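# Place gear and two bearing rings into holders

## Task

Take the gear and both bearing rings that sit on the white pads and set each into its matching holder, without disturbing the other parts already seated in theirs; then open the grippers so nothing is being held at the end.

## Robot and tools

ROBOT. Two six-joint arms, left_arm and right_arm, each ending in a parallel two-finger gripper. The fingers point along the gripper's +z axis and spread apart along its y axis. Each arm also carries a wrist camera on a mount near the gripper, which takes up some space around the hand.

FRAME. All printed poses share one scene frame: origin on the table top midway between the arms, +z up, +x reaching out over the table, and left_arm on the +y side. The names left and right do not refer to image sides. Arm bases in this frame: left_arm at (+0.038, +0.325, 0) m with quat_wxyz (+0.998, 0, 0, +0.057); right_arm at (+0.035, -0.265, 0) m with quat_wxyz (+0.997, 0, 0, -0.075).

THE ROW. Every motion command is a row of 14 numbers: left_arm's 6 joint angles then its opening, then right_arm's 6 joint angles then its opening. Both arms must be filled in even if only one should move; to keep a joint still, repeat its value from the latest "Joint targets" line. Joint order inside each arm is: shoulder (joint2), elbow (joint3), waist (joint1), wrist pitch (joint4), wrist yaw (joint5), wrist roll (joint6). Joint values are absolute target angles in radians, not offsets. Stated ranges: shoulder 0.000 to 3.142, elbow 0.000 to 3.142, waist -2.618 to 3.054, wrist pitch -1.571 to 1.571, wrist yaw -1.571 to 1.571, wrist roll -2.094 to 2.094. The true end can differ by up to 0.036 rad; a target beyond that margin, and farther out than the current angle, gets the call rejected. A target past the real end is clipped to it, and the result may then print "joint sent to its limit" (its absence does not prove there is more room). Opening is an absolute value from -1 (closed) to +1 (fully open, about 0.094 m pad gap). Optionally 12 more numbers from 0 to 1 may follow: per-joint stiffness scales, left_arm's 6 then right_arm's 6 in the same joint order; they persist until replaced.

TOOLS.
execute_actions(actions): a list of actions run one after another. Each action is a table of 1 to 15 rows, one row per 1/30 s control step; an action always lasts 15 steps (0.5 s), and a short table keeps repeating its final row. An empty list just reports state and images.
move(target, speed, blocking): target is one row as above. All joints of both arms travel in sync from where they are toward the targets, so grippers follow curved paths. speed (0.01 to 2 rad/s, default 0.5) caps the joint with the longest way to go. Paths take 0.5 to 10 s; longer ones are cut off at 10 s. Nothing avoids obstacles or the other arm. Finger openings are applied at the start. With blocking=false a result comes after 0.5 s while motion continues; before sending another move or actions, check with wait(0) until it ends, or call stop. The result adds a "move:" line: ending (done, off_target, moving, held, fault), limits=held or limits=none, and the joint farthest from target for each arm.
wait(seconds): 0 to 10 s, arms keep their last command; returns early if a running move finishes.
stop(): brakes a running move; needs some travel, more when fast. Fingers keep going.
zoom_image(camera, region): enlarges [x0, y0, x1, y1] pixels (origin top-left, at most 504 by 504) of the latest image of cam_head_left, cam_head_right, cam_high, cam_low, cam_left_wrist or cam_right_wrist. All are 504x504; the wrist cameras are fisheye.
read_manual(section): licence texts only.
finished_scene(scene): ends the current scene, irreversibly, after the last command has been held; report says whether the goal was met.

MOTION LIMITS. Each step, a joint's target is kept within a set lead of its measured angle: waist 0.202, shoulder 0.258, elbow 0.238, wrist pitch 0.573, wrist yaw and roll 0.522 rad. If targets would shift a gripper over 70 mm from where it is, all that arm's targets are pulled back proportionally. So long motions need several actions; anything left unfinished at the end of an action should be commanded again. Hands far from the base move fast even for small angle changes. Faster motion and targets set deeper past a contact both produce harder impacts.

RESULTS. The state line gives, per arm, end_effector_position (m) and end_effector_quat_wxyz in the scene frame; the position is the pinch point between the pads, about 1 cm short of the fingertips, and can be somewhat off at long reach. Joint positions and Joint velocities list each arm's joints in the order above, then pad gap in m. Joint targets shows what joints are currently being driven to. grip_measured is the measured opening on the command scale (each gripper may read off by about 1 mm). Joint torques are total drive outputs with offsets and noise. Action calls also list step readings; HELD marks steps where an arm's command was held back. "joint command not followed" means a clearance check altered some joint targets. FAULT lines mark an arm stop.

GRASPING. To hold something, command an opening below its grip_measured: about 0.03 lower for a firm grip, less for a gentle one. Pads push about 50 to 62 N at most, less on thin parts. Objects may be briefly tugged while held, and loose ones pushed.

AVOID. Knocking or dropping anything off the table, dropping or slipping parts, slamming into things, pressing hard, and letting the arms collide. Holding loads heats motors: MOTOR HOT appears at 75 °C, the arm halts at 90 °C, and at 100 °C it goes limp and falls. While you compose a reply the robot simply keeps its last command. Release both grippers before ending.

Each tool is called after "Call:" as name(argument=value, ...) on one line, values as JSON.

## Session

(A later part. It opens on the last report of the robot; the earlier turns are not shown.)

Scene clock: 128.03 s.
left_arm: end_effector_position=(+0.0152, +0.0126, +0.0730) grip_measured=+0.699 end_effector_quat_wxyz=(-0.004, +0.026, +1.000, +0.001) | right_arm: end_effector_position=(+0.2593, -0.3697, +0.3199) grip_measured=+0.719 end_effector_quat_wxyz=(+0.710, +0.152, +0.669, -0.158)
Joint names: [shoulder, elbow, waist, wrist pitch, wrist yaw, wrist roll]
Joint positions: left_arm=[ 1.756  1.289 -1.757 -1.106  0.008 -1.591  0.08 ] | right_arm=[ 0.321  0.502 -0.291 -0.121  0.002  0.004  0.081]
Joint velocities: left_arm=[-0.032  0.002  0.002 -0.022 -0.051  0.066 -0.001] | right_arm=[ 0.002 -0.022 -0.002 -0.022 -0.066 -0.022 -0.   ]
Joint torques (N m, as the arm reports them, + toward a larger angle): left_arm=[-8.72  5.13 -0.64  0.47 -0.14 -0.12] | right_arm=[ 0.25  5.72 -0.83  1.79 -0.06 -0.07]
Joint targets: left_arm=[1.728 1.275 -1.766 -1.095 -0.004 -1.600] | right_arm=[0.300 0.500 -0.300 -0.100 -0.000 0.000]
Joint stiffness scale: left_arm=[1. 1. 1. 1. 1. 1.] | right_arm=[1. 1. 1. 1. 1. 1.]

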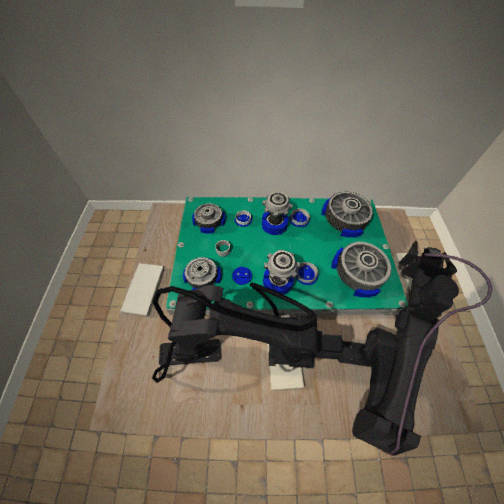

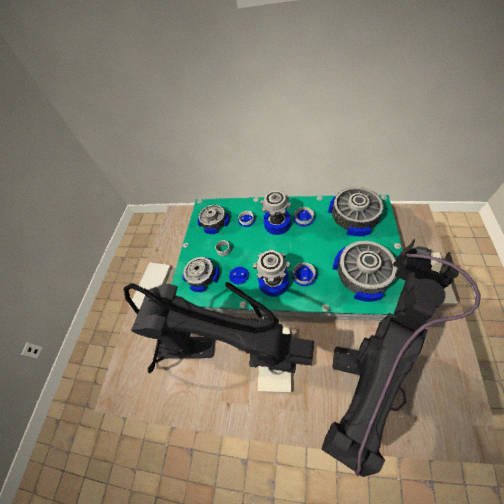

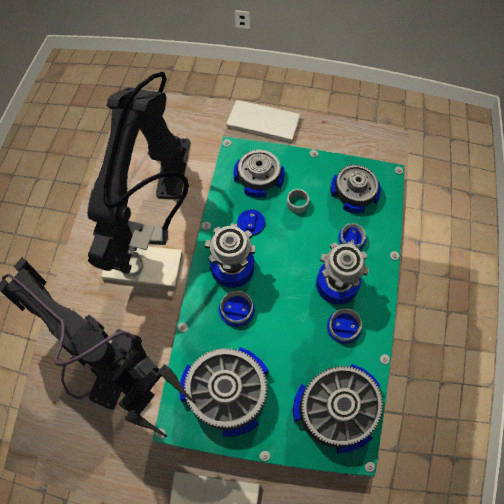

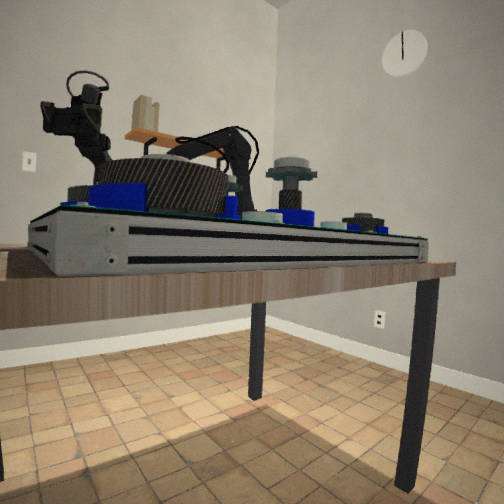

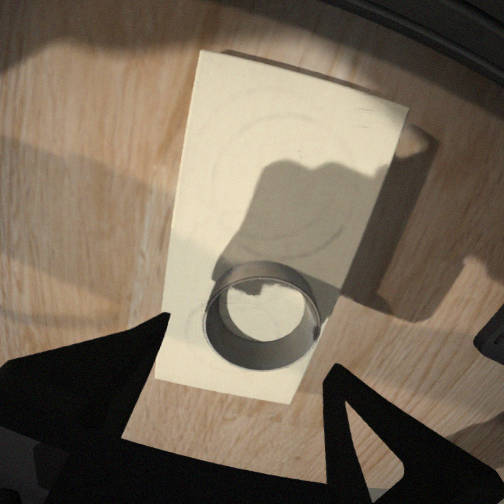

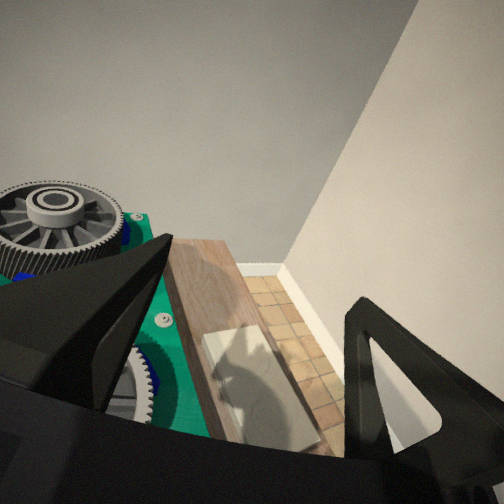

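Call:
move(target=[1.800,1.204,-1.743,-0.972,-0.004,-1.6,0.9,0.3,0.5,-0.3,-0.1,0,0,0.72], speed=0.15)

Scene clock: 130.10 s.
left_arm: end_effector_position=(+0.0165, +0.0066, +0.0447) grip_measured=+0.898 end_effector_quat_wxyz=(-0.004, +0.023, +1.000, -0.006) | right_arm: end_effector_position=(+0.2593, -0.3697, +0.3199) grip_measured=+0.719 end_effector_quat_wxyz=(+0.710, +0.152, +0.669, -0.158)
Joint names: [shoulder, elbow, waist, wrist pitch, wrist yaw, wrist roll]
Joint positions: left_arm=[ 1.794  1.219 -1.752 -0.983  0.008 -1.591  0.089] | right_arm=[ 0.321  0.502 -0.291 -0.121  0.002  0.004  0.081]
Joint velocities: left_arm=[ 0.002  0.007  0.002  0.051 -0.081 -0.022  0.001] | right_arm=[ 0.007 -0.007 -0.007 -0.125  0.022 -0.022 -0.   ]
Joint torques (N m, as the arm reports them, + toward a larger angle): left_arm=[-6.48  4.86  0.72  0.53 -0.14 -0.13] | right_arm=[ 0.24  5.76 -0.81  1.79 -0.05 -0.07]
Joint targets: left_arm=[1.800 1.204 -1.743 -0.972 -0.004 -1.600] | right_arm=[0.300 0.500 -0.300 -0.100 0.000 -0.000]
Joint stiffness scale: left_arm=[1. 1. 1. 1. 1. 1.] | right_arm=[1. 1. 1. 1. 1. 1.]
move: off_target (right_arm); limits=none; left_arm: farthest joint: the elbow, 0.015 radians from its target (0.085 radians at the start); right_arm: farthest joint: the shoulder, 0.021 radians from its target (0.021 radians at the start)

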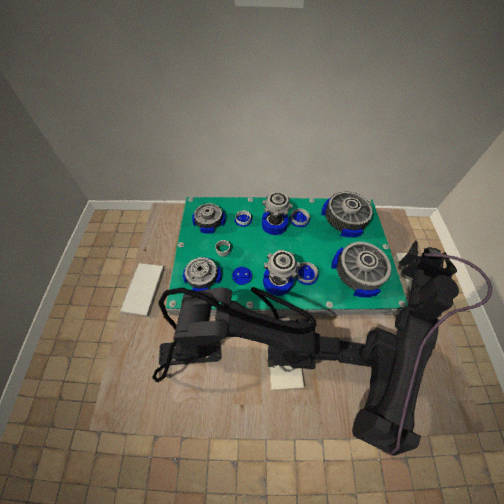

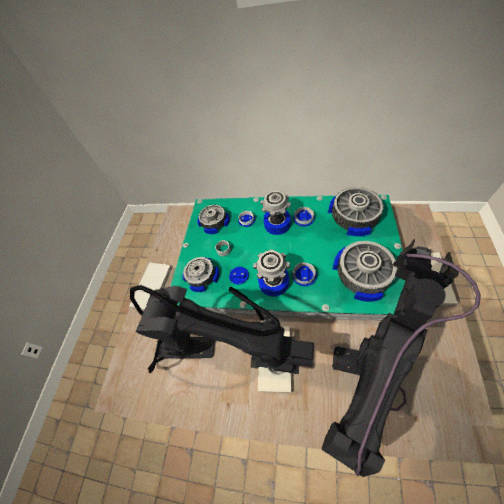

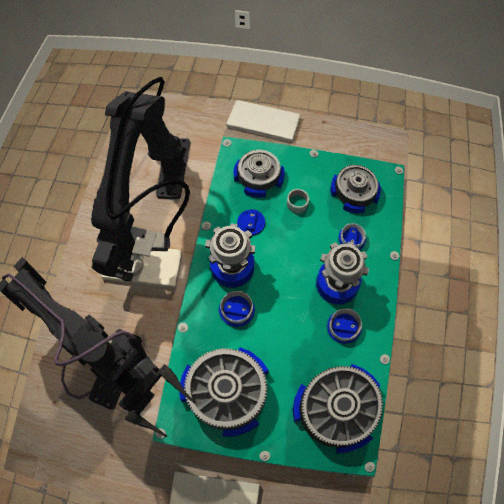

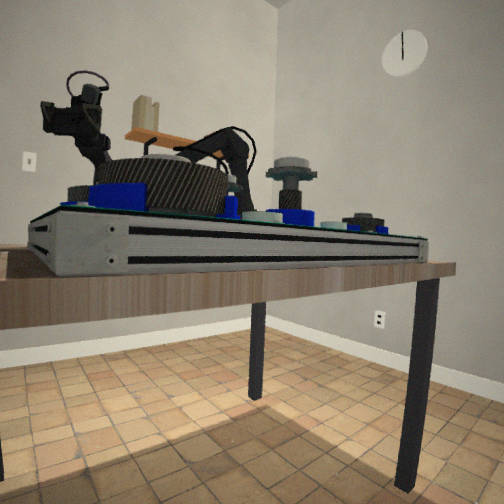

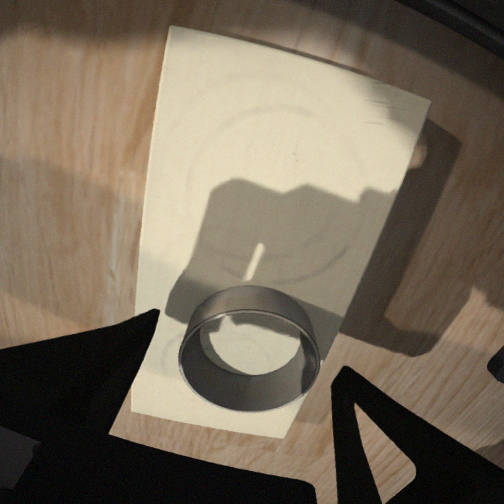

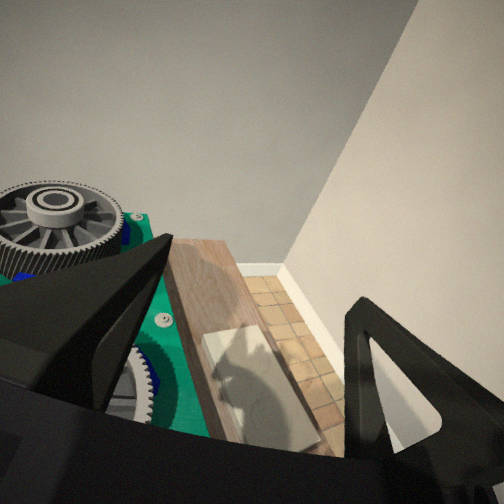

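Call:
execute_actions(actions=[[[1.804,1.204,-1.743,-0.968,-0.004,-1.6,0.8,0.3,0.5,-0.3,-0.1,0,0,0.72],[1.808,1.204,-1.743,-0.964,-0.004,-1.6,0.7,0.3,0.5,-0.3,-0.1,0,0,0.72],[1.812,1.204,-1.743,-0.960,-0.004,-1.6,0.6,0.3,0.5,-0.3,-0.1,0,0,0.72],[1.812,1.204,-1.743,-0.960,-0.004,-1.6,0.5,0.3,0.5,-0.3,-0.1,0,0,0.72]],[[1.812,1.204,-1.743,-0.960,-0.004,-1.6,0.4,0.3,0.5,-0.3,-0.1,0,0,0.72],[1.812,1.204,-1.743,-0.960,-0.004,-1.6,0.37,0.3,0.5,-0.3,-0.1,0,0,0.72],[1.812,1.204,-1.743,-0.960,-0.004,-1.6,0.34,0.3,0.5,-0.3,-0.1,0,0,0.72],[1.812,1.204,-1.743,-0.960,-0.004,-1.6,0.32,0.3,0.5,-0.3,-0.1,0,0,0.72],[1.812,1.204,-1.743,-0.960,-0.004,-1.6,0.30,0.3,0.5,-0.3,-0.1,0,0,0.72],[1.812,1.204,-1.743,-0.960,-0.004,-1.6,0.28,0.3,0.5,-0.3,-0.1,0,0,0.72],[1.812,1.204,-1.743,-0.960,-0.004,-1.6,0.26,0.3,0.5,-0.3,-0.1,0,0,0.72],[1.812,1.204,-1.743,-0.960,-0.004,-1.6,0.23,0.3,0.5,-0.3,-0.1,0,0,0.72]]])

Scene clock: 131.67 s.
left_arm: end_effector_position=(+0.0163, +0.0044, +0.0412) grip_measured=+0.290 end_effector_quat_wxyz=(-0.004, +0.023, +1.000, -0.006) | right_arm: end_effector_position=(+0.2593, -0.3697, +0.3199) grip_measured=+0.719 end_effector_quat_wxyz=(+0.710, +0.152, +0.669, -0.158)
Joint names: [shoulder, elbow, waist, wrist pitch, wrist yaw, wrist roll]
Joint positions: left_arm=[ 1.806  1.219 -1.752 -0.971  0.008 -1.591  0.061] | right_arm=[ 0.321  0.502 -0.291 -0.121  0.002  0.004  0.081]
Joint velocities: left_arm=[-0.002  0.012 -0.002 -0.022 -0.051  0.007 -0.001] | right_arm=[-0.017 -0.002 -0.007  0.007  0.022 -0.022 -0.   ]
Joint torques (N m, as the arm reports them, + toward a larger angle): left_arm=[-6.52  4.84  0.74  0.51 -0.12 -0.11] | right_arm=[ 0.24  5.73 -0.83  1.78 -0.05 -0.07]
Joint targets: left_arm=[1.812 1.204 -1.743 -0.960 -0.004 -1.600] | right_arm=[0.300 0.500 -0.300 -0.100 -0.000 -0.000]
Joint stiffness scale: left_arm=[1. 1. 1. 1. 1. 1.] | right_arm=[1. 1. 1. 1. 1. 1.]
Step readings (joint positions; steps 1 to 15: 1st action; 16 to 30: 2nd action):
0: left_arm=[1.794 1.219 -1.752 -0.983 0.008 -1.591] | right_arm=[0.321 0.502 -0.291 -0.121 0.002 0.004]
1: left_arm=[1.794 1.219 -1.752 -0.983 0.008 -1.591] | right_arm=[0.321 0.502 -0.291 -0.121 0.002 0.004]
2: left_arm=[1.794 1.219 -1.752 -0.981 0.008 -1.591] | right_arm=[0.321 0.502 -0.291 -0.121 0.002 0.004]
4: left_arm=[1.797 1.219 -1.752 -0.978 0.008 -1.591] | right_arm=[0.321 0.502 -0.291 -0.121 0.002 0.004]
8: left_arm=[1.805 1.219 -1.752 -0.973 0.008 -1.591] | right_arm=[0.321 0.502 -0.291 -0.121 0.002 0.004]
15: left_arm=[1.806 1.219 -1.752 -0.971 0.008 -1.591] | right_arm=[0.321 0.502 -0.291 -0.121 0.002 0.004]
16: left_arm=[1.806 1.219 -1.752 -0.971 0.008 -1.591] | right_arm=[0.321 0.502 -0.291 -0.121 0.002 0.004]
17: left_arm=[1.806 1.219 -1.752 -0.971 0.008 -1.591] | right_arm=[0.321 0.502 -0.291 -0.121 0.002 0.004]
19: left_arm=[1.806 1.219 -1.752 -0.971 0.008 -1.591] | right_arm=[0.321 0.502 -0.291 -0.121 0.002 0.004]
23: left_arm=[1.806 1.219 -1.752 -0.971 0.008 -1.591] | right_arm=[0.321 0.502 -0.291 -0.121 0.002 0.004]
30: Joint positions above

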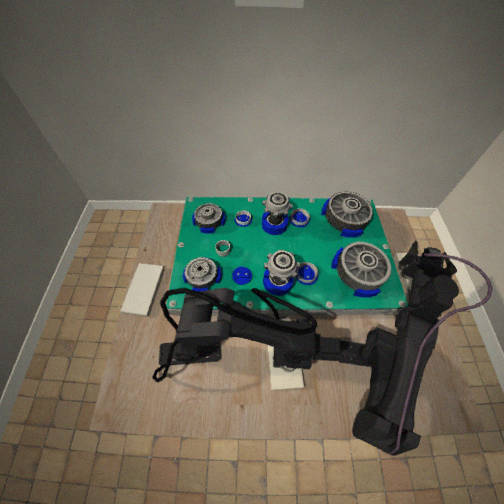

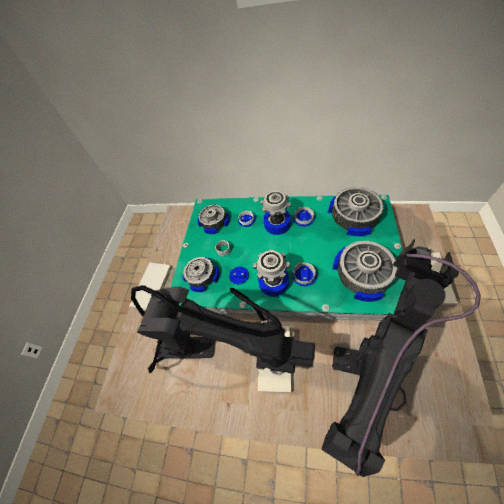

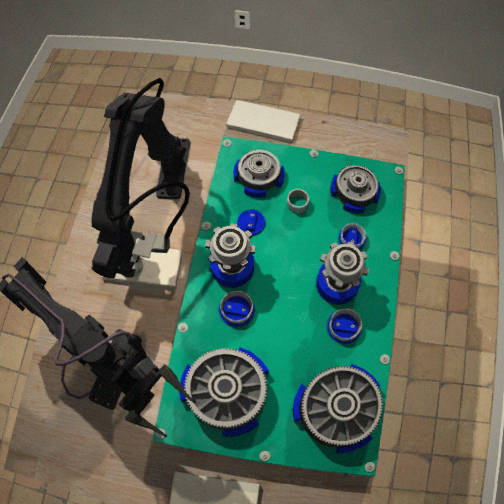

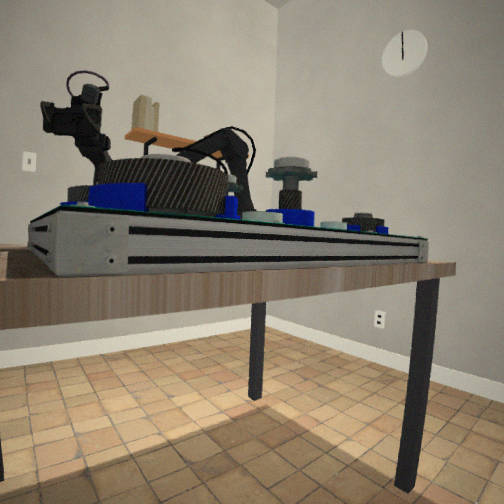

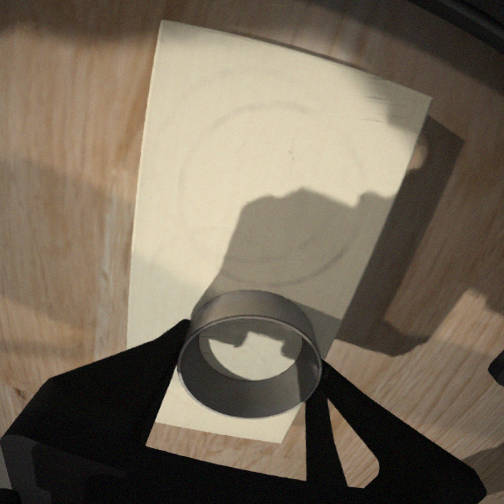

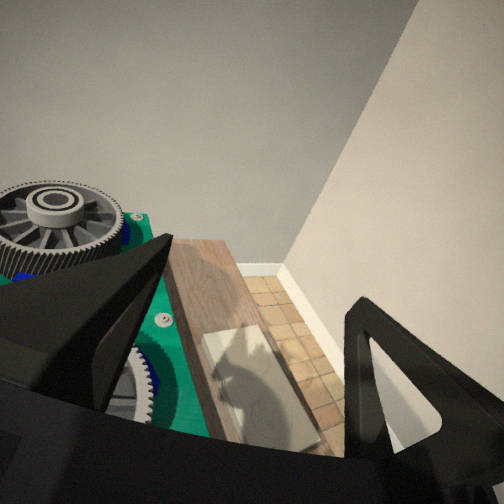

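Gripped. Lift and retract.

Call:
move(target=[1.40,1.33,-1.743,-1.48,-0.004,-1.6,0.23,0.3,0.5,-0.3,-0.1,0,0,0.72], speed=0.4)

Call:
move(target=[1.40,1.33,-0.69,-1.48,-0.004,-1.6,0.23,0.3,0.5,-0.3,-0.1,0,0,0.72], speed=0.5)

Scene clock: 133.87 s.
left_arm: end_effector_position=(+0.0225, +0.0977, +0.1604) grip_measured=+0.290 end_effector_quat_wxyz=(-0.004, +0.023, +1.000, +0.005) | right_arm: end_effector_position=(+0.2593, -0.3697, +0.3199) grip_measured=+0.719 end_effector_quat_wxyz=(+0.710, +0.152, +0.669, -0.158)
Joint names: [shoulder, elbow, waist, wrist pitch, wrist yaw, wrist roll]
Joint positions: left_arm=[ 1.421  1.297 -1.752 -1.457  0.008 -1.591  0.061] | right_arm=[ 0.321  0.502 -0.291 -0.121  0.002  0.004  0.081]
Joint velocities: left_arm=[ 0.002 -0.017  0.012  0.007 -0.022 -0.066  0.   ] | right_arm=[-0.012 -0.012  0.002  0.007 -0.022  0.007 -0.001]
Joint torques (N m, as the arm reports them, + toward a larger angle): left_arm=[-5.77  9.5   0.73  0.06 -0.13 -0.11] | right_arm=[ 0.23  5.74 -0.81  1.78 -0.05 -0.06]
Joint targets: left_arm=[1.400 1.330 -1.743 -1.480 -0.004 -1.600] | right_arm=[0.300 0.500 -0.300 -0.100 -0.000 0.000]
Joint stiffness scale: left_arm=[1. 1. 1. 1. 1. 1.] | right_arm=[1. 1. 1. 1. 1. 1.]
move: off_target (left_arm, right_arm); limits=none; left_arm: farthest joint: the elbow, 0.033 radians from its target (0.111 radians at the start); right_arm: farthest joint: the shoulder, 0.021 radians from its target (0.021 radians at the start)

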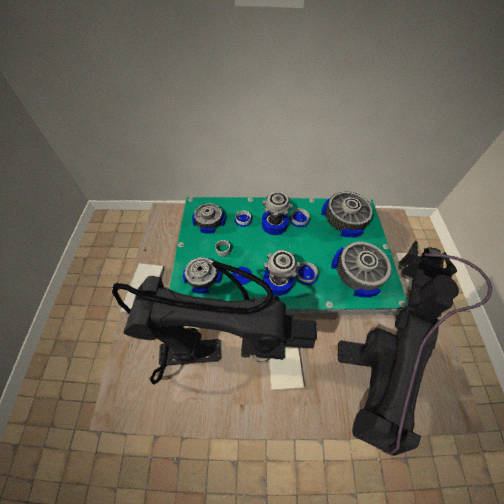

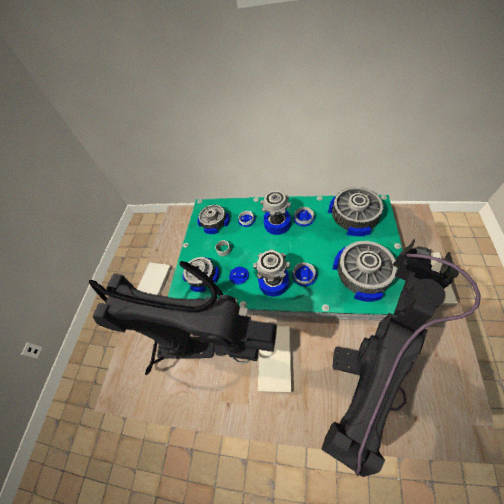

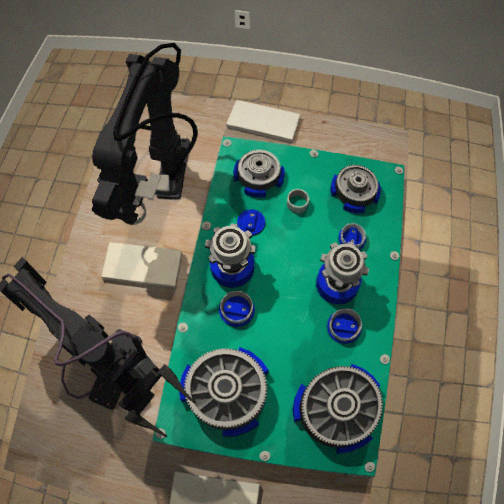

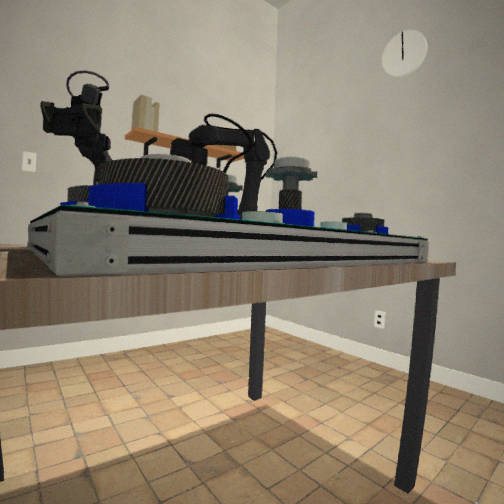

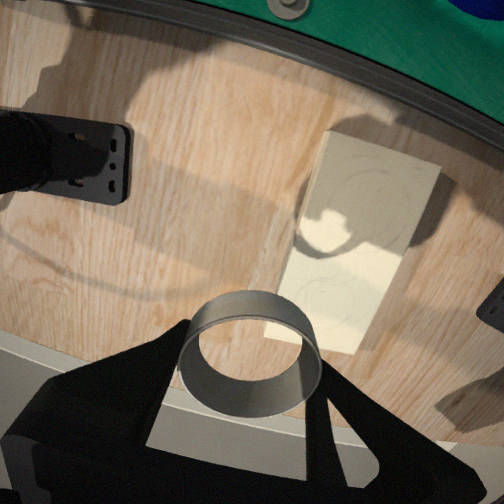

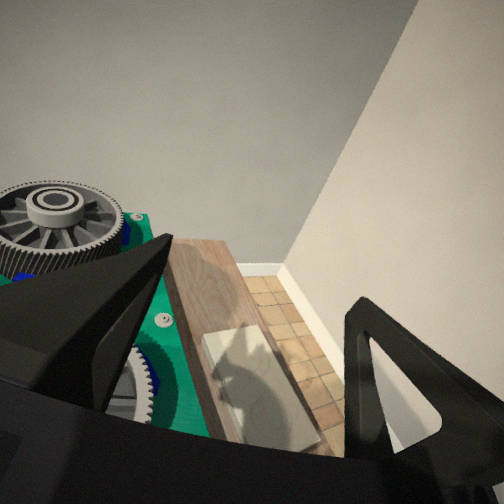

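Scene clock: 136.37 s.
left_arm: end_effector_position=(+0.2291, +0.2006, +0.1604) grip_measured=+0.290 end_effector_quat_wxyz=(-0.004, -0.484, +0.875, +0.004) | right_arm: end_effector_position=(+0.2593, -0.3697, +0.3199) grip_measured=+0.719 end_effector_quat_wxyz=(+0.710, +0.152, +0.669, -0.158)
Joint names: [shoulder, elbow, waist, wrist pitch, wrist yaw, wrist roll]
Joint positions: left_arm=[ 1.421  1.297 -0.696 -1.457  0.003 -1.591  0.061] | right_arm=[ 0.321  0.502 -0.291 -0.121  0.002  0.004  0.081]
Joint velocities: left_arm=[-0.007  0.007 -0.027  0.051 -0.066 -0.007 -0.   ] | right_arm=[ 0.002 -0.022  0.007 -0.066 -0.051 -0.081  0.   ]
Joint torques (N m, as the arm reports them, + toward a larger angle): left_arm=[-5.71  9.47  0.44  0.07 -0.09 -0.12] | right_arm=[ 0.2   5.76 -0.79  1.78 -0.05 -0.06]
Joint targets: left_arm=[1.400 1.330 -0.690 -1.480 -0.004 -1.600] | right_arm=[0.300 0.500 -0.300 -0.100 0.000 0.000]
Joint stiffness scale: left_arm=[1. 1. 1. 1. 1. 1.] | right_arm=[1. 1. 1. 1. 1. 1.]
move: off_target (left_arm, right_arm); limits=none; left_arm: farthest joint: the elbow, 0.033 radians from its target (0.033 radians at the start); right_arm: farthest joint: the shoulder, 0.021 radians from its target (0.021 radians at the start)

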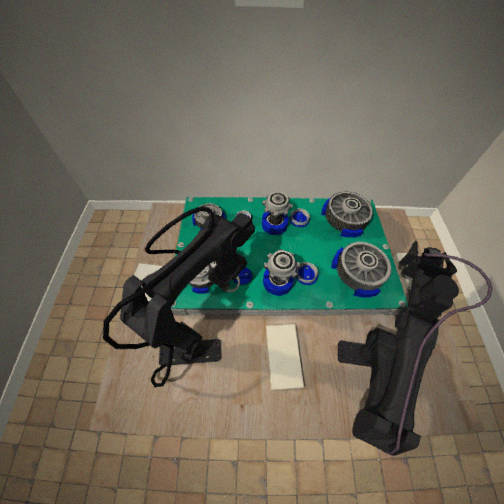

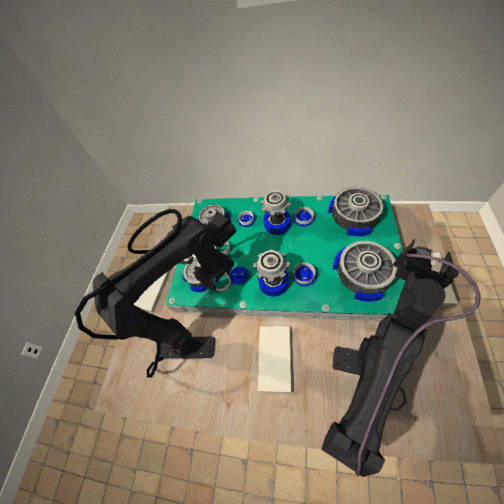

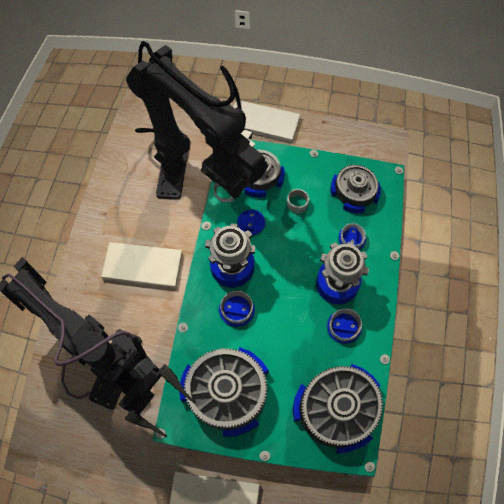

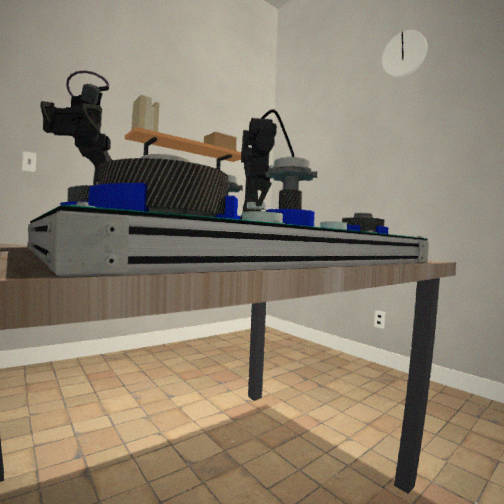

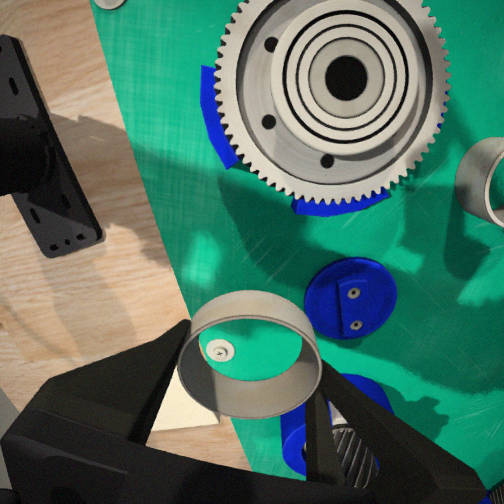

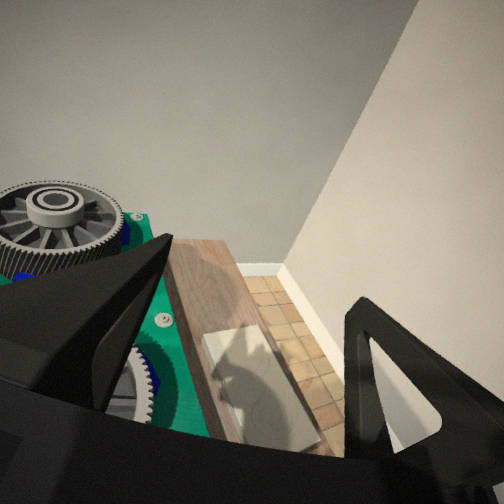

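Call:
move(target=[1.672,1.431,-0.725,-1.286,-0.004,-1.6,0.23,0.3,0.5,-0.3,-0.1,0,0,0.72], speed=0.3)

Scene clock: 138.07 s.
left_arm: end_effector_position=(+0.2834, +0.1579, +0.1225) grip_measured=+0.290 end_effector_quat_wxyz=(-0.003, -0.475, +0.880, +0.002) | right_arm: end_effector_position=(+0.2593, -0.3697, +0.3199) grip_measured=+0.719 end_effector_quat_wxyz=(+0.710, +0.152, +0.669, -0.158)
Joint names: [shoulder, elbow, waist, wrist pitch, wrist yaw, wrist roll]
Joint positions: left_arm=[ 1.673  1.392 -0.716 -1.297  0.003 -1.591  0.061] | right_arm=[ 0.321  0.502 -0.291 -0.121  0.002  0.004  0.081]
Joint velocities: left_arm=[-0.002 -0.022 -0.012 -0.066  0.022  0.066 -0.   ] | right_arm=[-0.002 -0.017 -0.002 -0.037 -0.022  0.007  0.001]
Joint torques (N m, as the arm reports them, + toward a larger angle): left_arm=[-6.22 10.05 -0.77  0.48 -0.08 -0.12] | right_arm=[ 0.24  5.73 -0.82  1.77 -0.05 -0.07]
Joint targets: left_arm=[1.672 1.431 -0.725 -1.286 -0.004 -1.600] | right_arm=[0.300 0.500 -0.300 -0.100 -0.000 -0.000]
Joint stiffness scale: left_arm=[1. 1. 1. 1. 1. 1.] | right_arm=[1. 1. 1. 1. 1. 1.]
move: off_target (left_arm, right_arm); limits=none; left_arm: farthest joint: the elbow, 0.039 radians from its target (0.134 radians at the start); right_arm: farthest joint: the shoulder, 0.021 radians from its target (0.021 radians at the start)

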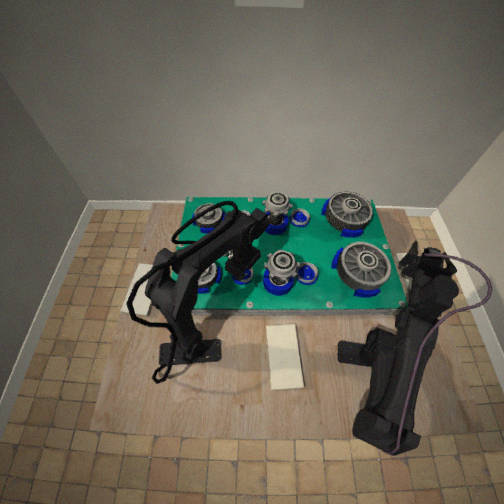

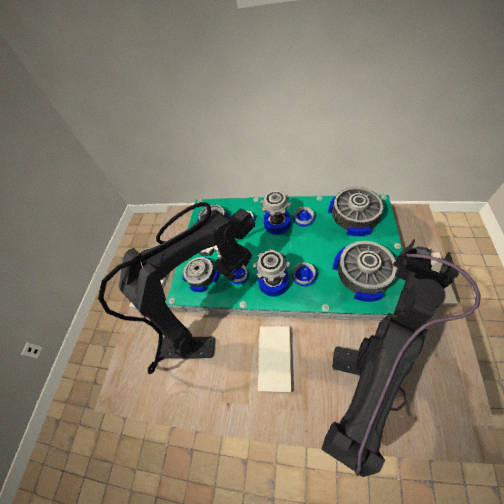

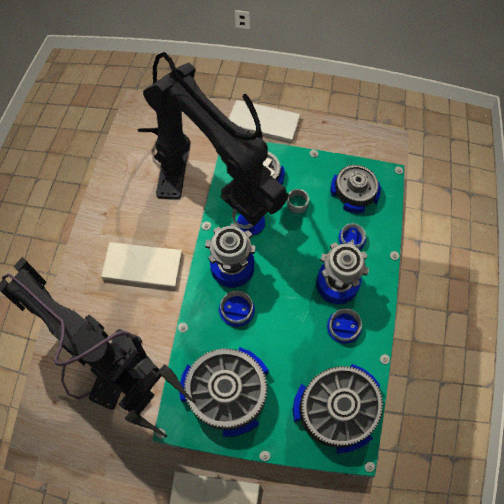

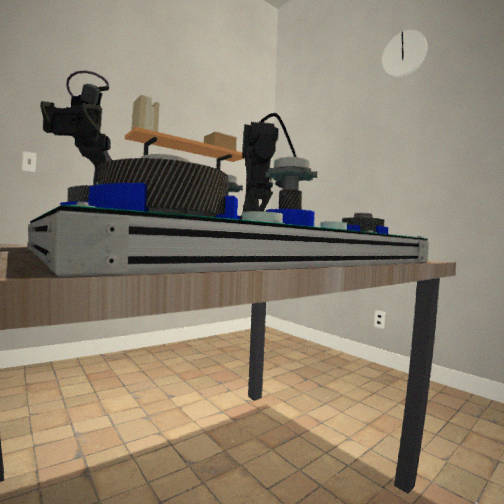

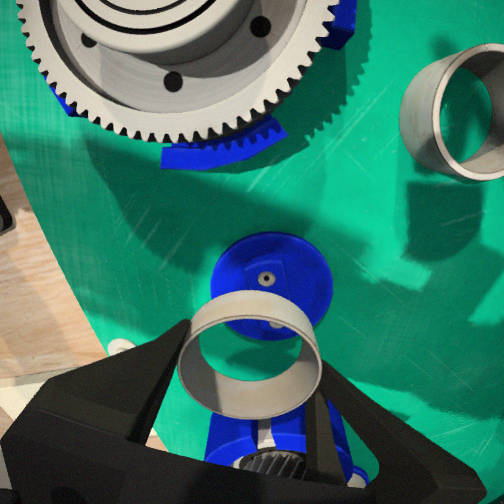

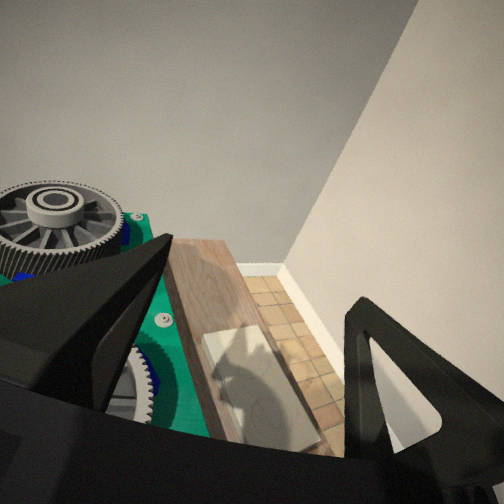

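Call:
move(target=[1.701,1.348,-0.699,-1.224,-0.004,-1.6,0.23,0.3,0.5,-0.3,-0.1,0,0,0.72], speed=0.1)

Call:
zoom_image(camera="cam_left_wrist", region=[150,220,370,440])

Scene clock: 139.87 s.
left_arm: end_effector_position=(+0.2903, +0.1560, +0.1075) grip_measured=+0.290 end_effector_quat_wxyz=(-0.002, -0.479, +0.878, +0.000) | right_arm: end_effector_position=(+0.2593, -0.3697, +0.3199) grip_measured=+0.719 end_effector_quat_wxyz=(+0.710, +0.152, +0.669, -0.158)
Joint names: [shoulder, elbow, waist, wrist pitch, wrist yaw, wrist roll]
Joint positions: left_arm=[ 1.698  1.36  -0.708 -1.235  0.003 -1.591  0.061] | right_arm=[ 0.321  0.502 -0.291 -0.121  0.002  0.004  0.081]
Joint velocities: left_arm=[ 0.002  0.012 -0.007 -0.007 -0.022  0.022  0.002] | right_arm=[ 0.002 -0.027  0.017 -0.037  0.007  0.037  0.   ]
Joint torques (N m, as the arm reports them, + toward a larger angle): left_arm=[-6.19  5.48  0.8   0.48 -0.09 -0.12] | right_arm=[ 0.22  5.7  -0.81  1.77 -0.05 -0.06]
Joint targets: left_arm=[1.701 1.348 -0.699 -1.224 -0.004 -1.600] | right_arm=[0.300 0.500 -0.300 -0.100 0.000 0.000]
Joint stiffness scale: left_arm=[1. 1. 1. 1. 1. 1.] | right_arm=[1. 1. 1. 1. 1. 1.]
move: off_target (right_arm); limits=none; left_arm: farthest joint: the elbow, 0.012 radians from its target (0.044 radians at the start); right_arm: farthest joint: the shoulder, 0.021 radians from its target (0.021 radians at the start)

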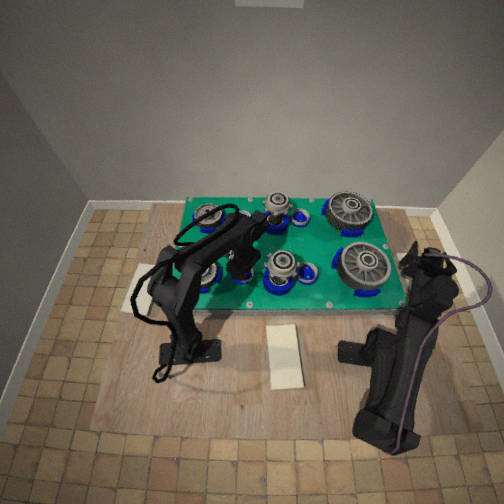

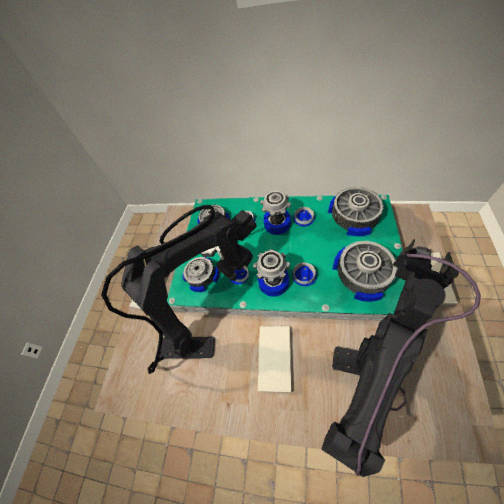

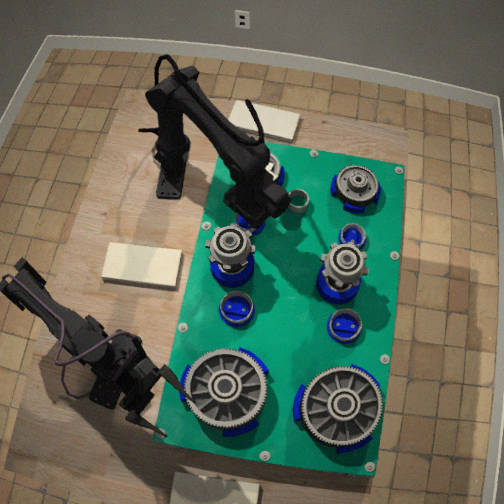

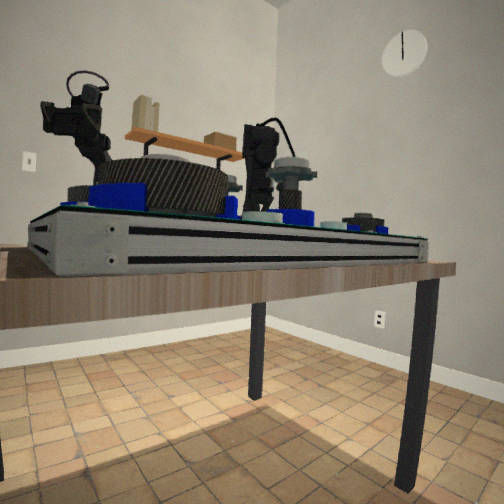

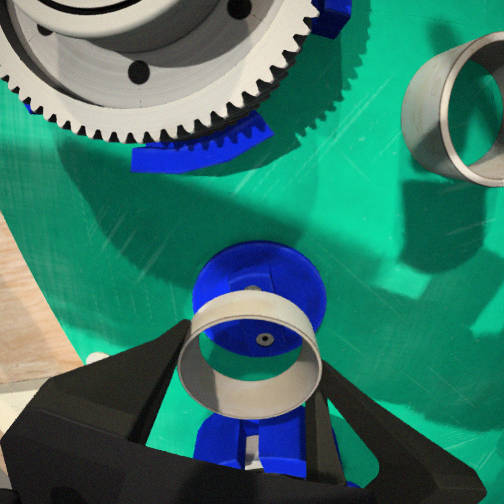

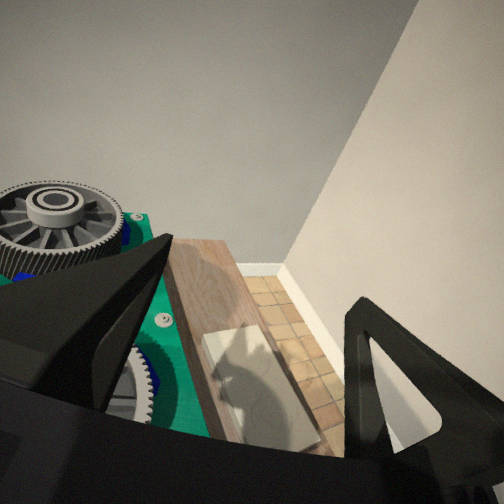

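Region (150, 220, 370, 440) of cam_left_wrist's 504x504 image, scaled by 2.291, with more detail than that image has.

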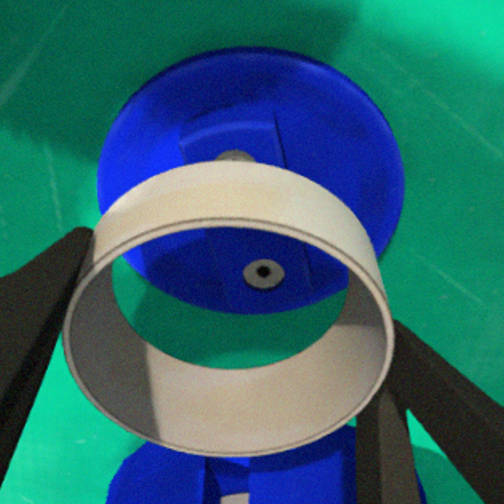

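Call:
move(target=[1.7136,1.340,-0.696,-1.204,-0.004,-1.6,0.23,0.3,0.5,-0.3,-0.1,0,0,0.72], speed=0.04)

Call:
zoom_image(camera="cam_left_wrist", region=[150,220,370,440])

Scene clock: 142.00 s.
left_arm: end_effector_position=(+0.2942, +0.1533, +0.1037) grip_measured=+0.290 end_effector_quat_wxyz=(-0.000, -0.479, +0.878, -0.003) | right_arm: end_effector_position=(+0.2593, -0.3697, +0.3199) grip_measured=+0.719 end_effector_quat_wxyz=(+0.710, +0.152, +0.669, -0.158)
Joint names: [shoulder, elbow, waist, wrist pitch, wrist yaw, wrist roll]
Joint positions: left_arm=[ 1.711  1.36  -0.708 -1.215  0.003 -1.591  0.061] | right_arm=[ 0.321  0.502 -0.291 -0.121  0.002  0.004  0.081]
Joint velocities: left_arm=[-0.007  0.007 -0.017  0.037  0.022 -0.007  0.001] | right_arm=[ 0.007  0.012 -0.007 -0.037 -0.022 -0.081 -0.001]
Joint torques (N m, as the arm reports them, + toward a larger angle): left_arm=[-6.31  4.68  0.96  0.48 -0.08 -0.13] | right_arm=[ 0.23  5.7  -0.8   1.78 -0.06 -0.07]
Joint targets: left_arm=[1.713 1.340 -0.696 -1.204 -0.004 -1.600] | right_arm=[0.300 0.500 -0.300 -0.100 -0.000 -0.000]
Joint stiffness scale: left_arm=[1. 1. 1. 1. 1. 1.] | right_arm=[1. 1. 1. 1. 1. 1.]
move: off_target (right_arm); limits=none; left_arm: farthest joint: the elbow, 0.020 radians from its target (0.020 radians at the start); right_arm: farthest joint: the shoulder, 0.021 radians from its target (0.021 radians at the start)

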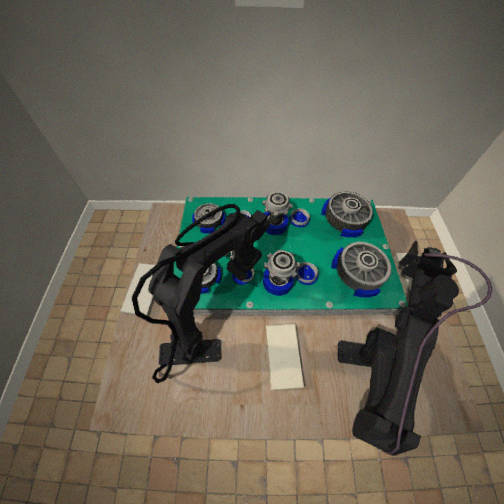

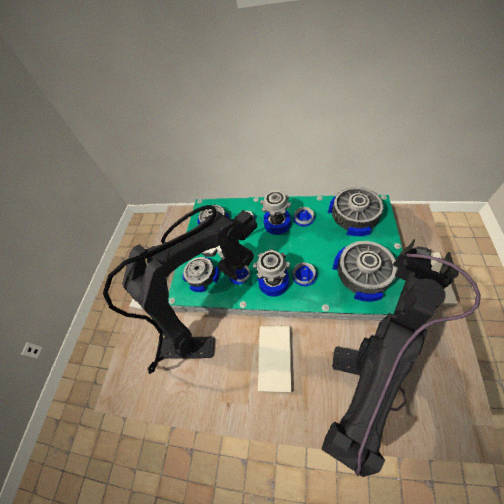

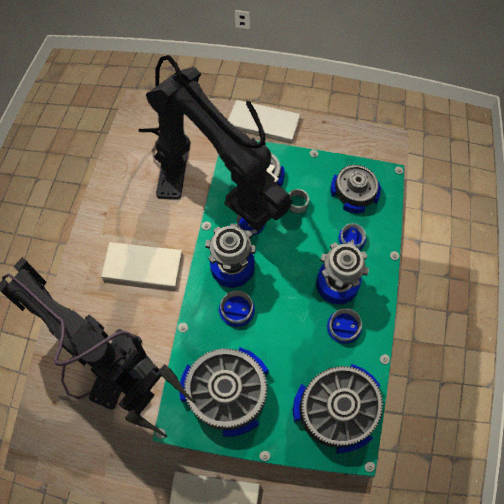

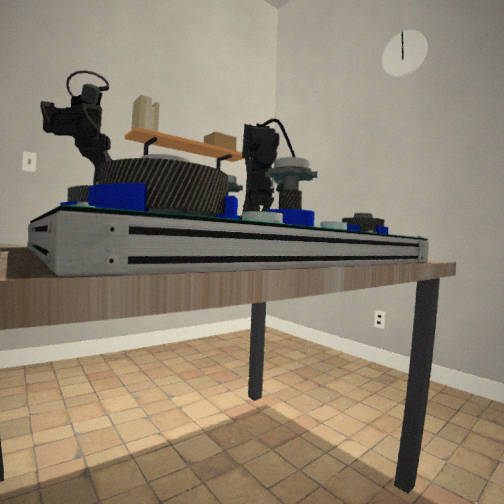

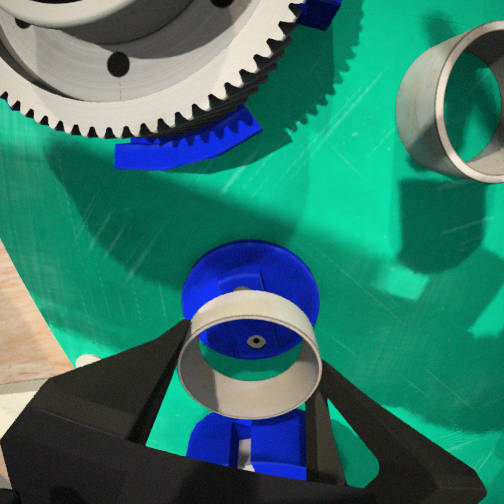

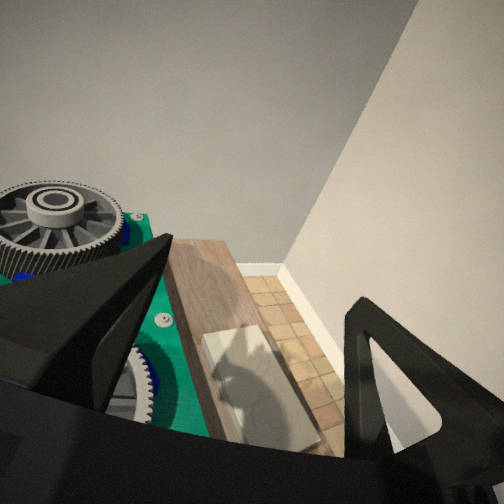

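Region (150, 220, 370, 440) of cam_left_wrist's 504x504 image, scaled by 2.291, with more detail than that image has.

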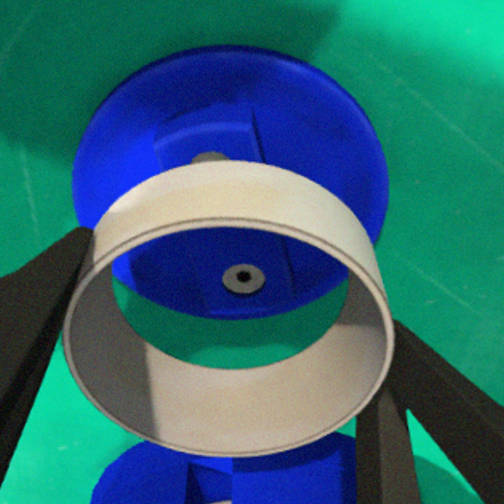

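Call:
zoom_image(camera="cam_low", region=[230,185,290,235])

Call:
zoom_image(camera="cam_head_right", region=[210,200,330,300])

Region (230, 185, 290, 235) of cam_low's 504x504 image, scaled by 8.400, with more detail than that image has.

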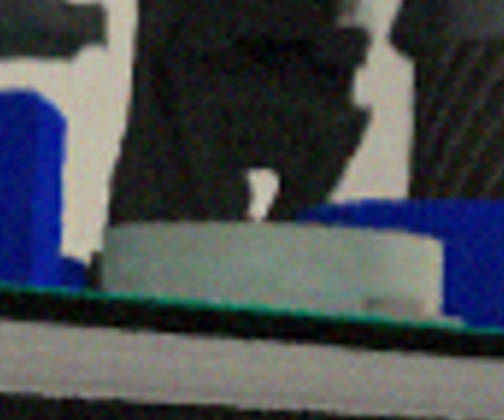

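Region (210, 200, 330, 300) of cam_head_right's 504x504 image, scaled by 4.200, with more detail than that image has.

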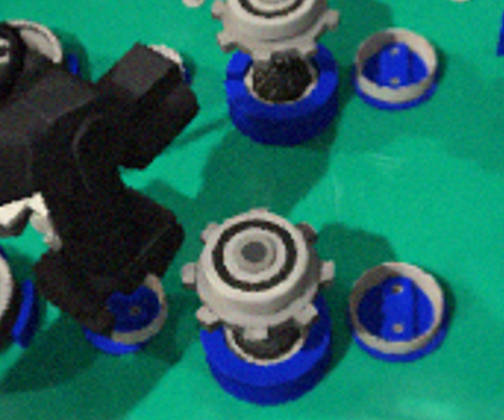

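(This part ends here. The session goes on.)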